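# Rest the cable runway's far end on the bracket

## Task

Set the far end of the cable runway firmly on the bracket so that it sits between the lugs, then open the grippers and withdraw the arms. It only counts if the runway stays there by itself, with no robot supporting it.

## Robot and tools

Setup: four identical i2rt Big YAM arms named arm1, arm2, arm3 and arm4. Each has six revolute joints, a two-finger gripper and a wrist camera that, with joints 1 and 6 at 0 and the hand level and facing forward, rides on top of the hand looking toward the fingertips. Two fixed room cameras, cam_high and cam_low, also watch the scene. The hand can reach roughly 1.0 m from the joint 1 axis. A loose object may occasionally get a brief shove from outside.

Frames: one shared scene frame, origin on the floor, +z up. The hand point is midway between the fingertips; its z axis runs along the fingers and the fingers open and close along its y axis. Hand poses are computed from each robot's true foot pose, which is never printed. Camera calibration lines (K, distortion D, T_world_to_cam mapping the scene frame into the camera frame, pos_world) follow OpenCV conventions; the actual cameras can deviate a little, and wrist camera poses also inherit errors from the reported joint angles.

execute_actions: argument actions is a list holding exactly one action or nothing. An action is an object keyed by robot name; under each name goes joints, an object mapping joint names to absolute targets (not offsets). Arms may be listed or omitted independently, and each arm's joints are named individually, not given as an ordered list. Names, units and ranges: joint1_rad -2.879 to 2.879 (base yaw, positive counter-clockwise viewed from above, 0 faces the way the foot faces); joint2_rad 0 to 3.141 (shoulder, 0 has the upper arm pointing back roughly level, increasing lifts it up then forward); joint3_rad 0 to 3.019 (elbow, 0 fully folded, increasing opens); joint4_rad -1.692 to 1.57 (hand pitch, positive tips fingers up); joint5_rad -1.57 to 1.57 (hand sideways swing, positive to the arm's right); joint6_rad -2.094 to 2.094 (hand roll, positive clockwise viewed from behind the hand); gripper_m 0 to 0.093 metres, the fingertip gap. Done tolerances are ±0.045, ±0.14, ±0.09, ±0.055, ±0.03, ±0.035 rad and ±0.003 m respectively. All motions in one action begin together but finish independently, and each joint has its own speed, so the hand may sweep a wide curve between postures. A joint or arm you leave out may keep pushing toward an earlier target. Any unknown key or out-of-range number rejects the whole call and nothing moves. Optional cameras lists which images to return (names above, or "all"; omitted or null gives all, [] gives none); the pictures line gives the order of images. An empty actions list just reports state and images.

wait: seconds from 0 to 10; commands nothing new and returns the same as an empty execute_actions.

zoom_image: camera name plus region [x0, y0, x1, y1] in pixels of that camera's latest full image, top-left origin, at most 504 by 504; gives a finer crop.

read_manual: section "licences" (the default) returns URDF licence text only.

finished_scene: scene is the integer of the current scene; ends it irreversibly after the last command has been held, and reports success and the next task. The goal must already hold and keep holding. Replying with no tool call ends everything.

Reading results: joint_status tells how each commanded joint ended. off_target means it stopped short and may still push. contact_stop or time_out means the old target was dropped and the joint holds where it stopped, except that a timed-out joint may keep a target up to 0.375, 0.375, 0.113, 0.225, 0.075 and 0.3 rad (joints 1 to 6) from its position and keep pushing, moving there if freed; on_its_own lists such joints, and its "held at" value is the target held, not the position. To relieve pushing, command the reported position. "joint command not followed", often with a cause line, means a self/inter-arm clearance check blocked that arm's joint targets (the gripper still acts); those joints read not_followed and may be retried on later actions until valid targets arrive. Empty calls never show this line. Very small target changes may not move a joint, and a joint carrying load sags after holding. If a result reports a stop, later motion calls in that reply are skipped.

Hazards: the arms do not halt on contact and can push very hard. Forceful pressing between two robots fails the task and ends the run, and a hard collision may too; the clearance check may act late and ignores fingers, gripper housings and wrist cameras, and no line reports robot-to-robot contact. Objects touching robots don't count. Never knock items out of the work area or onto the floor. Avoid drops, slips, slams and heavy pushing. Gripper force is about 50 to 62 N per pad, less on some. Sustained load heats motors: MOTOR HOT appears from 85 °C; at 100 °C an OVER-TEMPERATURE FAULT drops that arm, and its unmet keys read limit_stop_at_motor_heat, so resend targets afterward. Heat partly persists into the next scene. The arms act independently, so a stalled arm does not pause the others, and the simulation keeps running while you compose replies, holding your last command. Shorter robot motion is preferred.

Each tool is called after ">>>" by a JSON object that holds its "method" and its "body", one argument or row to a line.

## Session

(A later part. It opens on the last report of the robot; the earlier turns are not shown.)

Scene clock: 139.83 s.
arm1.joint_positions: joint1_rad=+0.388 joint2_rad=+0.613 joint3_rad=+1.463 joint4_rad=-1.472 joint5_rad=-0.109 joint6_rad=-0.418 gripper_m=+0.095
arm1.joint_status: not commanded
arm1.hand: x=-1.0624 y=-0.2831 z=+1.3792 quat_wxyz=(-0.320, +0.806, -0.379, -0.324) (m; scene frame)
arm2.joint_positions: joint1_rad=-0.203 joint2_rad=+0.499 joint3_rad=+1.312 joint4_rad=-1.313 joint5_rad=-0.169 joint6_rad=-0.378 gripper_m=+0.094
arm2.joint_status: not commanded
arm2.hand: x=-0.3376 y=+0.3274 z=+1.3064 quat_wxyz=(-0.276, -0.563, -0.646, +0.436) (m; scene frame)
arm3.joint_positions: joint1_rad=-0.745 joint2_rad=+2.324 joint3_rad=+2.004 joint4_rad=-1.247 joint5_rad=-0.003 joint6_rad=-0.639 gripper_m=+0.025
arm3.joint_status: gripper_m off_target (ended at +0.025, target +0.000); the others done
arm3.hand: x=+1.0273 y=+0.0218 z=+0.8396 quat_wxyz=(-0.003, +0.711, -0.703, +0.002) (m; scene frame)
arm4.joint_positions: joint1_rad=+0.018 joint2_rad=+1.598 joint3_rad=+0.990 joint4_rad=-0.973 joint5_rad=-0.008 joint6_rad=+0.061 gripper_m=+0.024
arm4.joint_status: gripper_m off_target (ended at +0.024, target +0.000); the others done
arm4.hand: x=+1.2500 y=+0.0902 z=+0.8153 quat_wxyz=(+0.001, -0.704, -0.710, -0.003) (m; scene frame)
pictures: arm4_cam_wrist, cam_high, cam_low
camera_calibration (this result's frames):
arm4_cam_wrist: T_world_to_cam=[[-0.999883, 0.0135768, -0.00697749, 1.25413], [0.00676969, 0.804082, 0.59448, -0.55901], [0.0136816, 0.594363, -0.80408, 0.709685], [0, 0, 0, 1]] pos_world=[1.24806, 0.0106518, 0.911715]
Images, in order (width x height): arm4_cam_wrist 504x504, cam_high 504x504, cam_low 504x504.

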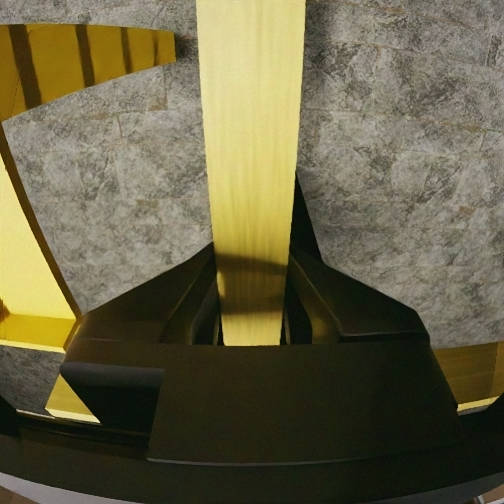

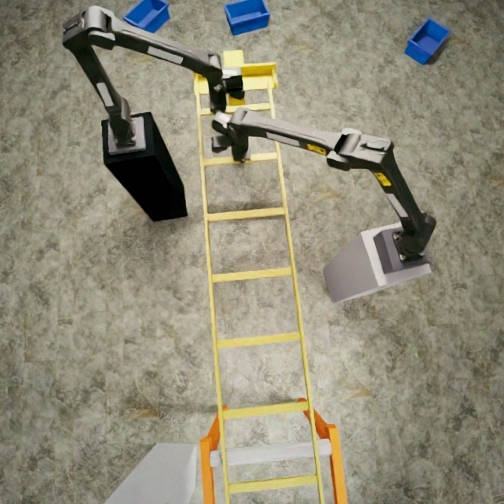

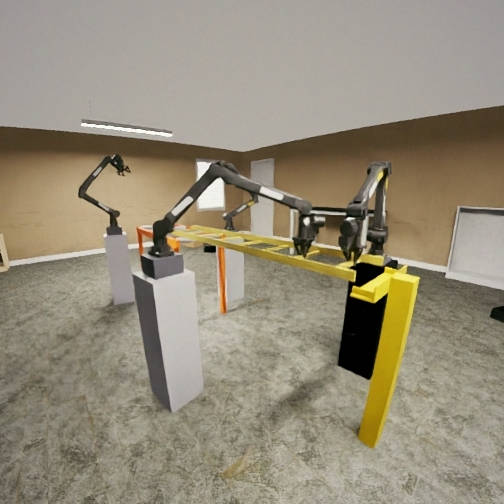

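>>> {"method": "execute_actions", "body": {
  "actions": [
    {"arm3":{"joints":{"joint1_rad":-0.84,"joint2_rad":2.39,"joint3_rad":2.315,"joint4_rad":-1.372,"joint6_rad":-0.716,"gripper_m":0}},"arm4":{"joints":{"joint1_rad":0.185,"joint2_rad":1.56,"joint3_rad":1.08,"joint4_rad":-0.97,"joint6_rad":0.237,"gripper_m":0}}}
  ],
  "cameras": ["arm4_cam_wrist","cam_low","cam_high"]
}}

>>> {"method": "zoom_image", "body": {
  "camera": "cam_high",
  "region": [170, 40, 310, 150]
}}

>>> {"method": "zoom_image", "body": {
  "camera": "cam_low",
  "region": [300, 230, 430, 320]
}}

Scene clock: 154.13 s.
arm1.joint_positions: joint1_rad=+0.388 joint2_rad=+0.613 joint3_rad=+1.463 joint4_rad=-1.472 joint5_rad=-0.109 joint6_rad=-0.418 gripper_m=+0.095
arm1.joint_status: not commanded
arm1.hand: x=-1.0624 y=-0.2831 z=+1.3792 quat_wxyz=(-0.320, +0.806, -0.379, -0.324) (m; scene frame)
arm2.joint_positions: joint1_rad=-0.203 joint2_rad=+0.499 joint3_rad=+1.312 joint4_rad=-1.313 joint5_rad=-0.169 joint6_rad=-0.378 gripper_m=+0.094
arm2.joint_status: not commanded
arm2.hand: x=-0.3376 y=+0.3274 z=+1.3064 quat_wxyz=(-0.276, -0.563, -0.646, +0.436) (m; scene frame)
arm3.joint_positions: joint1_rad=-0.820 joint2_rad=+2.453 joint3_rad=+2.232 joint4_rad=-1.328 joint5_rad=-0.012 joint6_rad=-0.715 gripper_m=+0.025
arm3.joint_status: gripper_m off_target (ended at +0.025, target +0.000); the others done
arm3.hand: x=+1.0945 y=+0.0219 z=+0.8351 quat_wxyz=(-0.012, +0.711, -0.703, -0.003) (m; scene frame)
arm4.joint_positions: joint1_rad=+0.184 joint2_rad=+1.622 joint3_rad=+1.000 joint4_rad=-0.941 joint5_rad=+0.002 joint6_rad=+0.227 gripper_m=+0.024
arm4.joint_status: gripper_m off_target (ended at +0.024, target +0.000); the others done
arm4.hand: x=+1.3183 y=+0.0906 z=+0.8082 quat_wxyz=(-0.003, -0.704, -0.710, +0.006) (m; scene frame)
pictures: arm4_cam_wrist, cam_high, cam_low
camera_calibration (this result's frames):
arm4_cam_wrist: T_world_to_cam=[[-0.999919, 0.0127151, 0.000309168, 1.31661], [0.0105357, 0.814425, 0.580174, -0.549889], [0.00712516, 0.58013, -0.814493, 0.721143], [0, 0, 0, 1]] pos_world=[1.31716, 0.0127456, 0.90599]
Images, in order (width x height): arm4_cam_wrist 504x504, cam_high 504x504, cam_low 504x504.

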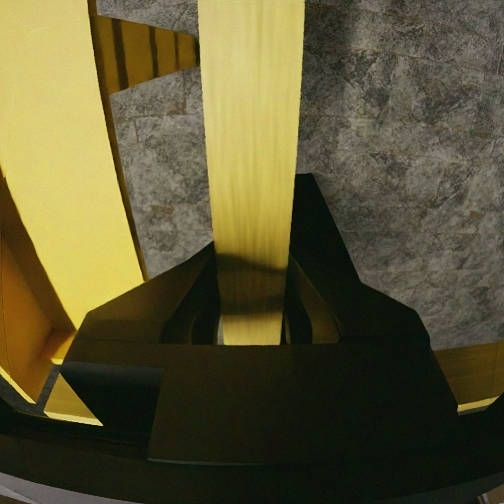

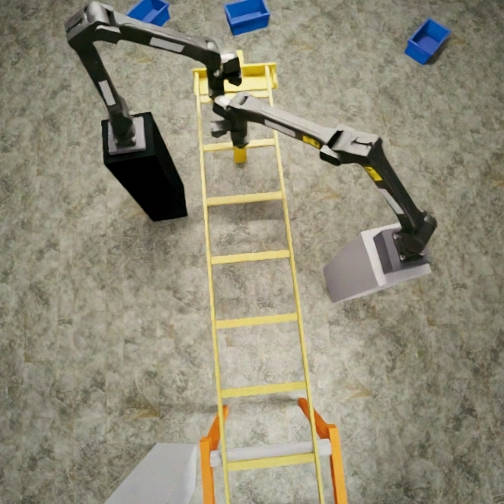

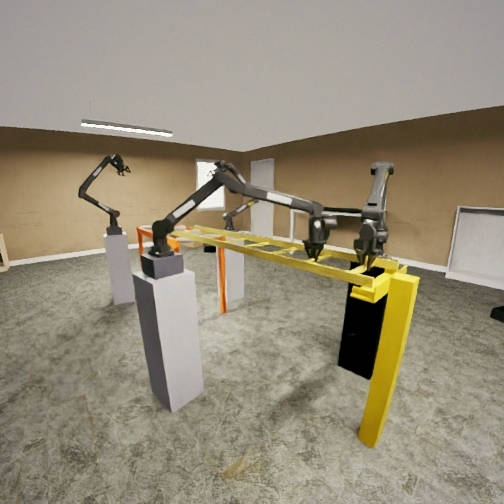

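Region (170, 40, 310, 150) of cam_high's 504x504 image, scaled by 3.600, with more detail than that image has; it fills the top 396 rows of this view, and the rest is white.

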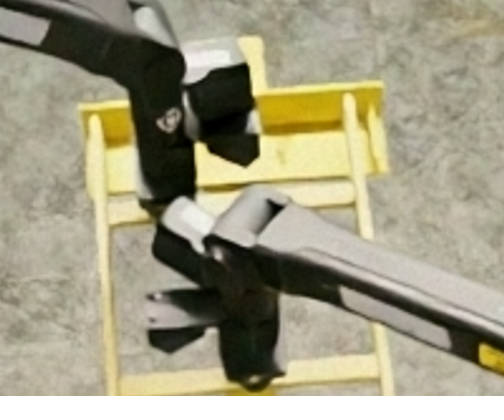

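Region (300, 230, 430, 320) of cam_low's 504x504 image, scaled by 3.877, with more detail than that image has; it fills the top 349 rows of this view, and the rest is white.

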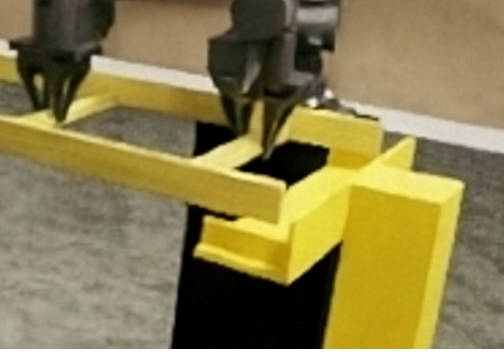

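>>> {"method": "execute_actions", "body": {
  "actions": [
    {"arm3":{"joints":{"joint1_rad":-0.86,"joint2_rad":2.345,"joint3_rad":2.2,"joint4_rad":-1.33,"joint6_rad":-0.73,"gripper_m":0}},"arm4":{"joints":{"joint1_rad":0.176,"joint2_rad":1.62,"joint3_rad":1.13,"joint4_rad":-0.98,"gripper_m":0}}}
  ],
  "cameras": ["cam_low","cam_high"]
}}

>>> {"method": "zoom_image", "body": {
  "camera": "cam_high",
  "region": [170, 40, 310, 150]
}}

>>> {"method": "zoom_image", "body": {
  "camera": "cam_low",
  "region": [300, 230, 430, 320]
}}

Scene clock: 163.13 s.
arm1.joint_positions: joint1_rad=+0.388 joint2_rad=+0.613 joint3_rad=+1.463 joint4_rad=-1.472 joint5_rad=-0.109 joint6_rad=-0.418 gripper_m=+0.095
arm1.joint_status: not commanded
arm1.hand: x=-1.0624 y=-0.2831 z=+1.3792 quat_wxyz=(-0.320, +0.806, -0.379, -0.324) (m; scene frame)
arm2.joint_positions: joint1_rad=-0.203 joint2_rad=+0.499 joint3_rad=+1.312 joint4_rad=-1.313 joint5_rad=-0.169 joint6_rad=-0.378 gripper_m=+0.094
arm2.joint_status: not commanded
arm2.hand: x=-0.3376 y=+0.3274 z=+1.3064 quat_wxyz=(-0.276, -0.563, -0.646, +0.436) (m; scene frame)
arm3.joint_positions: joint1_rad=-0.827 joint2_rad=+2.443 joint3_rad=+2.182 joint4_rad=-1.303 joint5_rad=-0.012 joint6_rad=-0.717 gripper_m=+0.025
arm3.joint_status: gripper_m off_target (ended at +0.025, target +0.000); the others done
arm3.hand: x=+1.0920 y=+0.0116 z=+0.8231 quat_wxyz=(-0.004, +0.710, -0.704, -0.003) (m; scene frame)
arm4.joint_positions: joint1_rad=+0.174 joint2_rad=+1.688 joint3_rad=+1.041 joint4_rad=-0.951 joint5_rad=+0.004 joint6_rad=+0.227 gripper_m=+0.024
arm4.joint_status: gripper_m off_target (ended at +0.024, target +0.000); the others done
arm4.hand: x=+1.3159 y=+0.0790 z=+0.7946 quat_wxyz=(+0.012, -0.707, -0.707, -0.002) (m; scene frame)
pictures: cam_high, cam_low
Images, in order (width x height): cam_high 504x504, cam_low 504x504.

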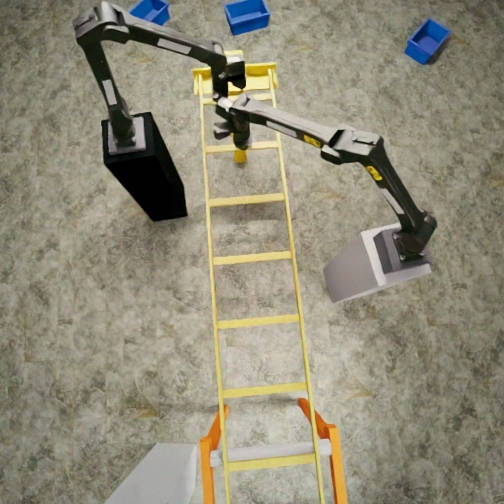

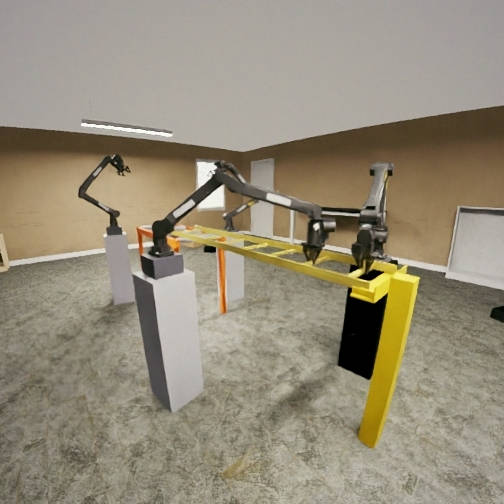

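Region (170, 40, 310, 150) of cam_high's 504x504 image, scaled by 3.600, with more detail than that image has; it fills the top 396 rows of this view, and the rest is white.

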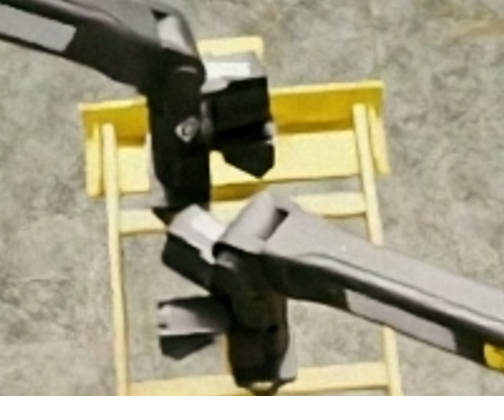

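Region (300, 230, 430, 320) of cam_low's 504x504 image, scaled by 3.877, with more detail than that image has; it fills the top 349 rows of this view, and the rest is white.

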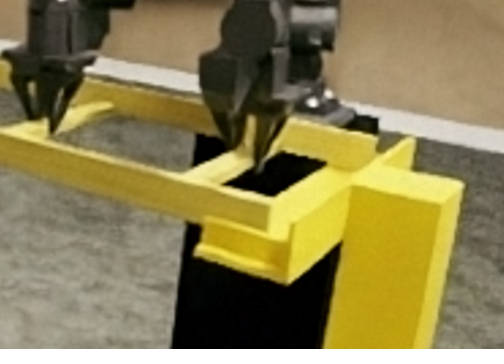

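>>> {"method": "execute_actions", "body": {
  "actions": [
    {"arm3":{"joints":{"joint1_rad":-0.885,"joint2_rad":2.44,"joint3_rad":2.31,"joint4_rad":-1.35,"joint6_rad":-0.75,"gripper_m":0}},"arm4":{"joints":{"joint1_rad":0.225,"joint2_rad":1.69,"joint3_rad":1.13,"joint4_rad":-0.93,"joint6_rad":0.28,"gripper_m":0}}}
  ],
  "cameras": ["cam_low","cam_high"]
}}

>>> {"method": "zoom_image", "body": {
  "camera": "cam_high",
  "region": [170, 40, 310, 150]
}}

>>> {"method": "zoom_image", "body": {
  "camera": "cam_low",
  "region": [300, 230, 430, 320]
}}

Scene clock: 170.93 s.
arm1.joint_positions: joint1_rad=+0.388 joint2_rad=+0.613 joint3_rad=+1.463 joint4_rad=-1.472 joint5_rad=-0.109 joint6_rad=-0.418 gripper_m=+0.095
arm1.joint_status: not commanded
arm1.hand: x=-1.0624 y=-0.2831 z=+1.3792 quat_wxyz=(-0.320, +0.806, -0.379, -0.324) (m; scene frame)
arm2.joint_positions: joint1_rad=-0.203 joint2_rad=+0.499 joint3_rad=+1.312 joint4_rad=-1.313 joint5_rad=-0.169 joint6_rad=-0.378 gripper_m=+0.094
arm2.joint_status: not commanded
arm2.hand: x=-0.3376 y=+0.3274 z=+1.3064 quat_wxyz=(-0.276, -0.563, -0.646, +0.436) (m; scene frame)
arm3.joint_positions: joint1_rad=-0.849 joint2_rad=+2.477 joint3_rad=+2.223 joint4_rad=-1.319 joint5_rad=-0.014 joint6_rad=-0.733 gripper_m=+0.025
arm3.joint_status: gripper_m off_target (ended at +0.025, target +0.000); the others done
arm3.hand: x=+1.1069 y=+0.0050 z=+0.8144 quat_wxyz=(+0.000, +0.707, -0.707, -0.003) (m; scene frame)
arm4.joint_positions: joint1_rad=+0.205 joint2_rad=+1.725 joint3_rad=+1.057 joint4_rad=-0.918 joint5_rad=+0.009 joint6_rad=+0.261 gripper_m=+0.024
arm4.joint_status: gripper_m off_target (ended at +0.024, target +0.000); the others done
arm4.hand: x=+1.3314 y=+0.0707 z=+0.7836 quat_wxyz=(+0.008, -0.708, -0.706, +0.004) (m; scene frame)
pictures: cam_high, cam_low
Images, in order (width x height): cam_high 504x504, cam_low 504x504.

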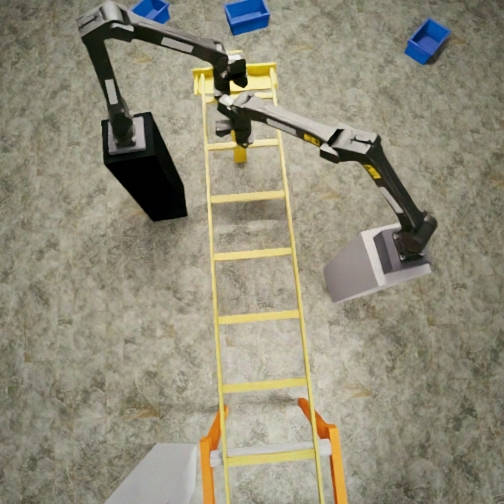

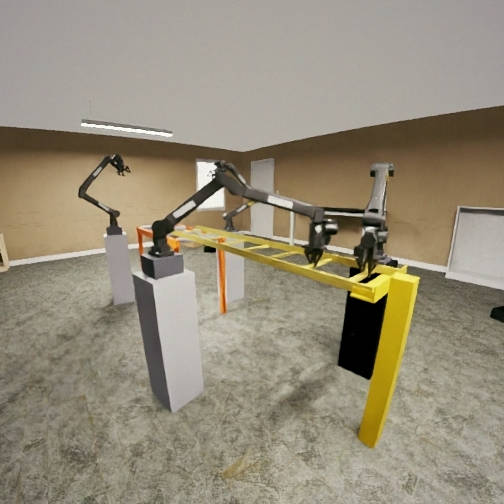

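Region (170, 40, 310, 150) of cam_high's 504x504 image, scaled by 3.600, with more detail than that image has; it fills the top 396 rows of this view, and the rest is white.

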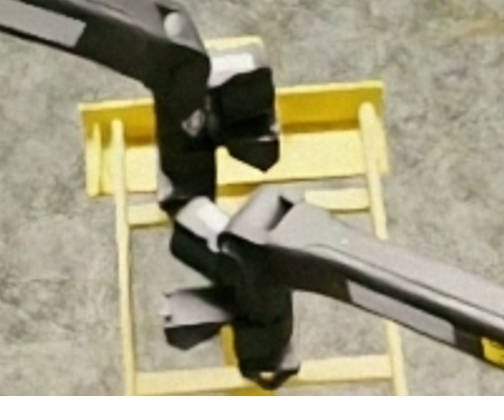

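Region (300, 230, 430, 320) of cam_low's 504x504 image, scaled by 3.877, with more detail than that image has; it fills the top 349 rows of this view, and the rest is white.

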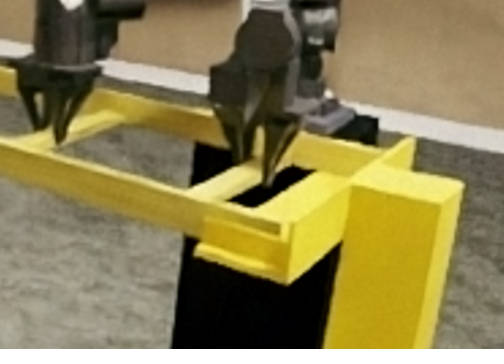

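>>> {"method": "execute_actions", "body": {
  "actions": [
    {"arm3":{"joints":{"joint1_rad":-0.835,"joint2_rad":2.53,"joint3_rad":2.3,"gripper_m":0}},"arm4":{"joints":{"joint2_rad":1.72,"joint3_rad":1.02,"joint4_rad":-0.89,"gripper_m":0}}}
  ],
  "cameras": ["cam_low","cam_high"]
}}

>>> {"method": "zoom_image", "body": {
  "camera": "cam_high",
  "region": [170, 40, 310, 150]
}}

Scene clock: 179.37 s.
arm1.joint_positions: joint1_rad=+0.388 joint2_rad=+0.613 joint3_rad=+1.463 joint4_rad=-1.472 joint5_rad=-0.109 joint6_rad=-0.418 gripper_m=+0.095
arm1.joint_status: not commanded
arm1.hand: x=-1.0624 y=-0.2831 z=+1.3792 quat_wxyz=(-0.320, +0.806, -0.379, -0.324) (m; scene frame)
arm2.joint_positions: joint1_rad=-0.203 joint2_rad=+0.499 joint3_rad=+1.312 joint4_rad=-1.313 joint5_rad=-0.169 joint6_rad=-0.378 gripper_m=+0.094
arm2.joint_status: not commanded
arm2.hand: x=-0.3376 y=+0.3274 z=+1.3064 quat_wxyz=(-0.276, -0.563, -0.646, +0.436) (m; scene frame)
arm3.joint_positions: joint1_rad=-0.846 joint2_rad=+2.491 joint3_rad=+2.242 joint4_rad=-1.339 joint5_rad=-0.008 joint6_rad=-0.733 gripper_m=+0.025
arm3.joint_status: gripper_m off_target (ended at +0.025, target +0.000); the others done
arm3.hand: x=+1.1060 y=+0.0052 z=+0.8119 quat_wxyz=(+0.007, +0.708, -0.706, +0.000) (m; scene frame)
arm4.joint_positions: joint1_rad=+0.205 joint2_rad=+1.721 joint3_rad=+1.044 joint4_rad=-0.899 joint5_rad=+0.009 joint6_rad=+0.261 gripper_m=+0.024
arm4.joint_status: gripper_m off_target (ended at +0.024, target +0.000); the others done
arm4.hand: x=+1.3310 y=+0.0720 z=+0.7815 quat_wxyz=(+0.004, -0.708, -0.706, +0.006) (m; scene frame)
pictures: cam_high, cam_low
Images, in order (width x height): cam_high 504x504, cam_low 504x504.

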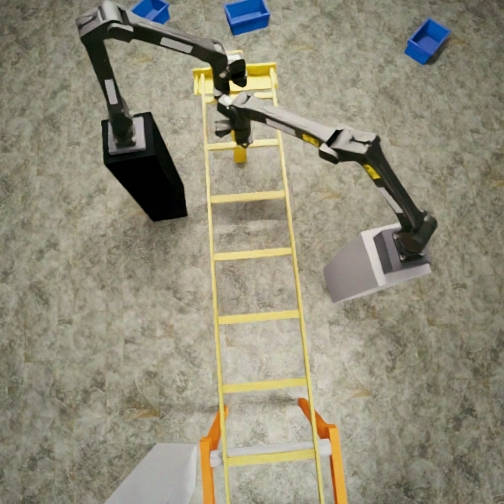

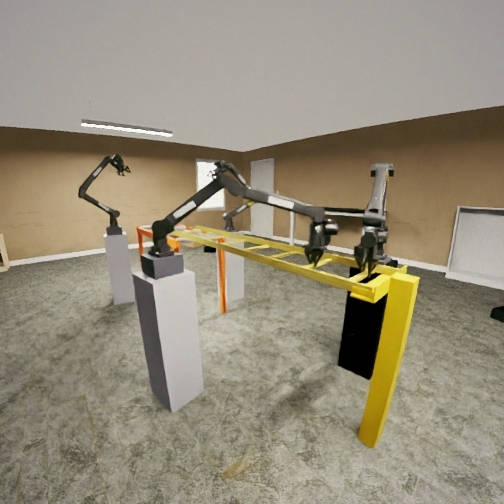

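Region (170, 40, 310, 150) of cam_high's 504x504 image, scaled by 3.600, with more detail than that image has; it fills the top 396 rows of this view, and the rest is white.

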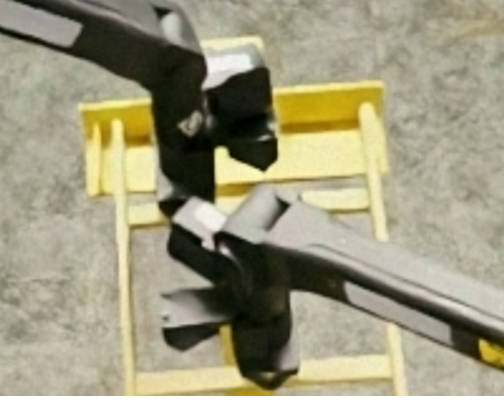

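Resting. Release and raise.

>>> {"method": "execute_actions", "body": {
  "actions": [
    {"arm3":{"joints":{"joint1_rad":-0.846,"joint2_rad":2.49,"joint3_rad":2.25,"gripper_m":0.055}},"arm4":{"joints":{"joint1_rad":0.205,"joint3_rad":1.044,"gripper_m":0.055}}}
  ],
  "cameras": []
}}

>>> {"method": "execute_actions", "body": {
  "actions": [
    {"arm3":{"joints":{"joint2_rad":1.9}},"arm4":{"joints":{"joint2_rad":1.2,"joint3_rad":1.2}}}
  ],
  "cameras": ["cam_low","cam_high"]
}}

>>> {"method": "zoom_image", "body": {
  "camera": "cam_high",
  "region": [170, 40, 310, 150]
}}

>>> {"method": "zoom_image", "body": {
  "camera": "cam_low",
  "region": [300, 230, 430, 320]
}}

Scene clock: 188.70 s.
arm1.joint_positions: joint1_rad=+0.388 joint2_rad=+0.613 joint3_rad=+1.463 joint4_rad=-1.472 joint5_rad=-0.109 joint6_rad=-0.418 gripper_m=+0.095
arm1.joint_status: not commanded
arm1.hand: x=-1.0624 y=-0.2831 z=+1.3792 quat_wxyz=(-0.320, +0.806, -0.379, -0.324) (m; scene frame)
arm2.joint_positions: joint1_rad=-0.203 joint2_rad=+0.499 joint3_rad=+1.312 joint4_rad=-1.313 joint5_rad=-0.169 joint6_rad=-0.378 gripper_m=+0.094
arm2.joint_status: not commanded
arm2.hand: x=-0.3376 y=+0.3274 z=+1.3064 quat_wxyz=(-0.276, -0.563, -0.646, +0.436) (m; scene frame)
arm3.joint_positions: joint1_rad=-0.846 joint2_rad=+2.491 joint3_rad=+2.242 joint4_rad=-1.340 joint5_rad=-0.004 joint6_rad=-0.739 gripper_m=+0.055
arm3.joint_status: all done
arm3.hand: x=+1.1064 y=+0.0046 z=+0.8119 quat_wxyz=(+0.008, +0.711, -0.704, +0.002) (m; scene frame)
arm4.joint_positions: joint1_rad=+0.205 joint2_rad=+1.721 joint3_rad=+1.043 joint4_rad=-0.898 joint5_rad=+0.002 joint6_rad=+0.265 gripper_m=+0.055
arm4.joint_status: all done
arm4.hand: x=+1.3319 y=+0.0730 z=+0.7809 quat_wxyz=(+0.003, -0.709, -0.705, +0.003) (m; scene frame)
pictures: none
No camera images: the call's "cameras" was empty. Leave "cameras" out to get every camera's image.

Scene clock: 190.50 s.
arm1.joint_positions: joint1_rad=+0.388 joint2_rad=+0.613 joint3_rad=+1.463 joint4_rad=-1.472 joint5_rad=-0.109 joint6_rad=-0.418 gripper_m=+0.095
arm1.joint_status: not commanded
arm1.hand: x=-1.0624 y=-0.2831 z=+1.3792 quat_wxyz=(-0.320, +0.806, -0.379, -0.324) (m; scene frame)
arm2.joint_positions: joint1_rad=-0.203 joint2_rad=+0.499 joint3_rad=+1.312 joint4_rad=-1.313 joint5_rad=-0.169 joint6_rad=-0.378 gripper_m=+0.094
arm2.joint_status: not commanded
arm2.hand: x=-0.3376 y=+0.3274 z=+1.3064 quat_wxyz=(-0.276, -0.563, -0.646, +0.436) (m; scene frame)
arm3.joint_positions: joint1_rad=-0.846 joint2_rad=+1.901 joint3_rad=+2.248 joint4_rad=-1.343 joint5_rad=-0.004 joint6_rad=-0.740 gripper_m=+0.055
arm3.joint_status: all done
arm3.hand: x=+1.0846 y=-0.0153 z=+1.2362 quat_wxyz=(-0.285, +0.683, -0.673, -0.013) (m; scene frame)
arm4.joint_positions: joint1_rad=+0.205 joint2_rad=+1.193 joint3_rad=+1.170 joint4_rad=-0.898 joint5_rad=+0.002 joint6_rad=+0.265 gripper_m=+0.055
arm4.joint_status: all done
arm4.hand: x=+1.3419 y=+0.0413 z=+1.0749 quat_wxyz=(-0.277, -0.672, -0.668, +0.164) (m; scene frame)
pictures: cam_high, cam_low
Images, in order (width x height): cam_high 504x504, cam_low 504x504.

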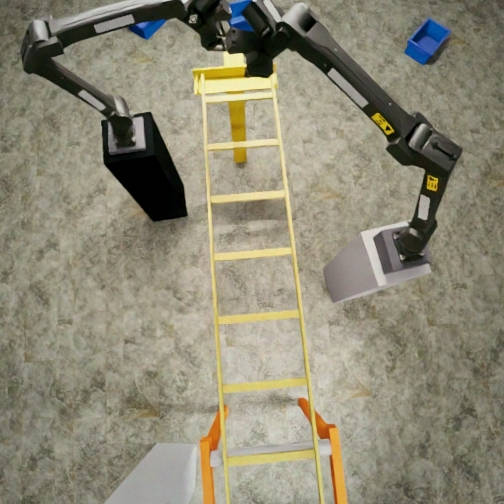

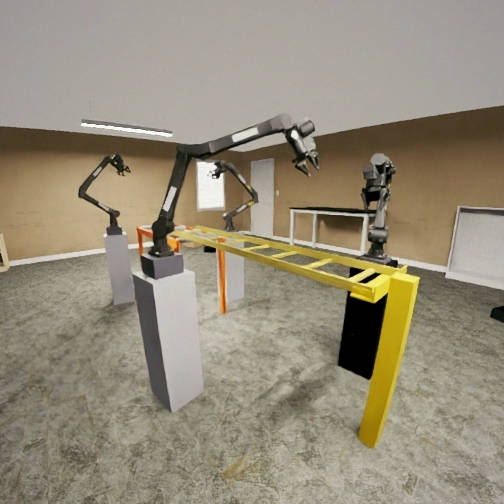

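Region (170, 40, 310, 150) of cam_high's 504x504 image, scaled by 3.600, with more detail than that image has; it fills the top 396 rows of this view, and the rest is white.

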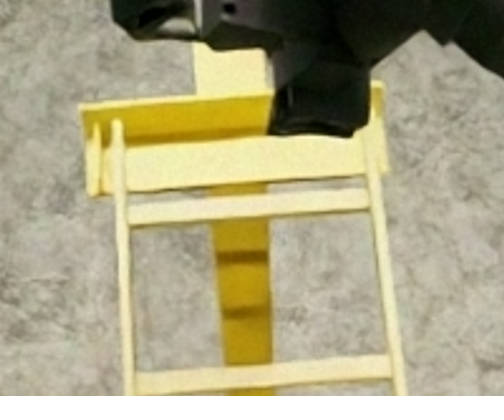

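Region (300, 230, 430, 320) of cam_low's 504x504 image, scaled by 3.877, with more detail than that image has; it fills the top 349 rows of this view, and the rest is white.

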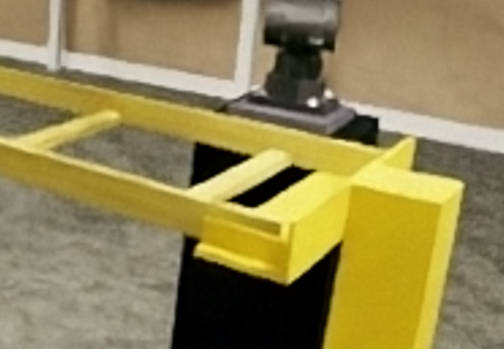

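Seated inside the lug.

>>> {"method": "execute_actions", "body": {
  "actions": [
    {"arm3":{"joints":{"joint2_rad":1.2,"joint3_rad":1.6}},"arm4":{"joints":{"joint2_rad":0.7}}}
  ],
  "cameras": []
}}

>>> {"method": "finished_scene", "body": {
  "scene": 1
}}

Scene clock: 202.50 s.
arm1.joint_positions: joint1_rad=+0.388 joint2_rad=+0.613 joint3_rad=+1.463 joint4_rad=-1.472 joint5_rad=-0.109 joint6_rad=-0.418 gripper_m=+0.095
arm1.joint_status: not commanded
arm1.hand: x=-1.0624 y=-0.2831 z=+1.3792 quat_wxyz=(-0.320, +0.806, -0.379, -0.324) (m; scene frame)
arm2.joint_positions: joint1_rad=-0.203 joint2_rad=+0.499 joint3_rad=+1.312 joint4_rad=-1.313 joint5_rad=-0.169 joint6_rad=-0.378 gripper_m=+0.094
arm2.joint_status: not commanded
arm2.hand: x=-0.3376 y=+0.3274 z=+1.3064 quat_wxyz=(-0.276, -0.563, -0.646, +0.436) (m; scene frame)
arm3.joint_positions: joint1_rad=-0.846 joint2_rad=+1.195 joint3_rad=+1.607 joint4_rad=-1.346 joint5_rad=-0.004 joint6_rad=-0.740 gripper_m=+0.055
arm3.joint_status: all done
arm3.hand: x=+0.9112 y=-0.2087 z=+1.3080 quat_wxyz=(-0.314, +0.676, -0.666, -0.014) (m; scene frame)
arm4.joint_positions: joint1_rad=+0.205 joint2_rad=+0.695 joint3_rad=+1.170 joint4_rad=-0.898 joint5_rad=+0.002 joint6_rad=+0.265 gripper_m=+0.055
arm4.joint_status: all done
arm4.hand: x=+1.3077 y=+0.1752 z=+1.2701 quat_wxyz=(-0.470, -0.594, -0.592, +0.275) (m; scene frame)
pictures: none
No camera images: the call's "cameras" was empty. Leave "cameras" out to get every camera's image.

The scene is finished: the task was done.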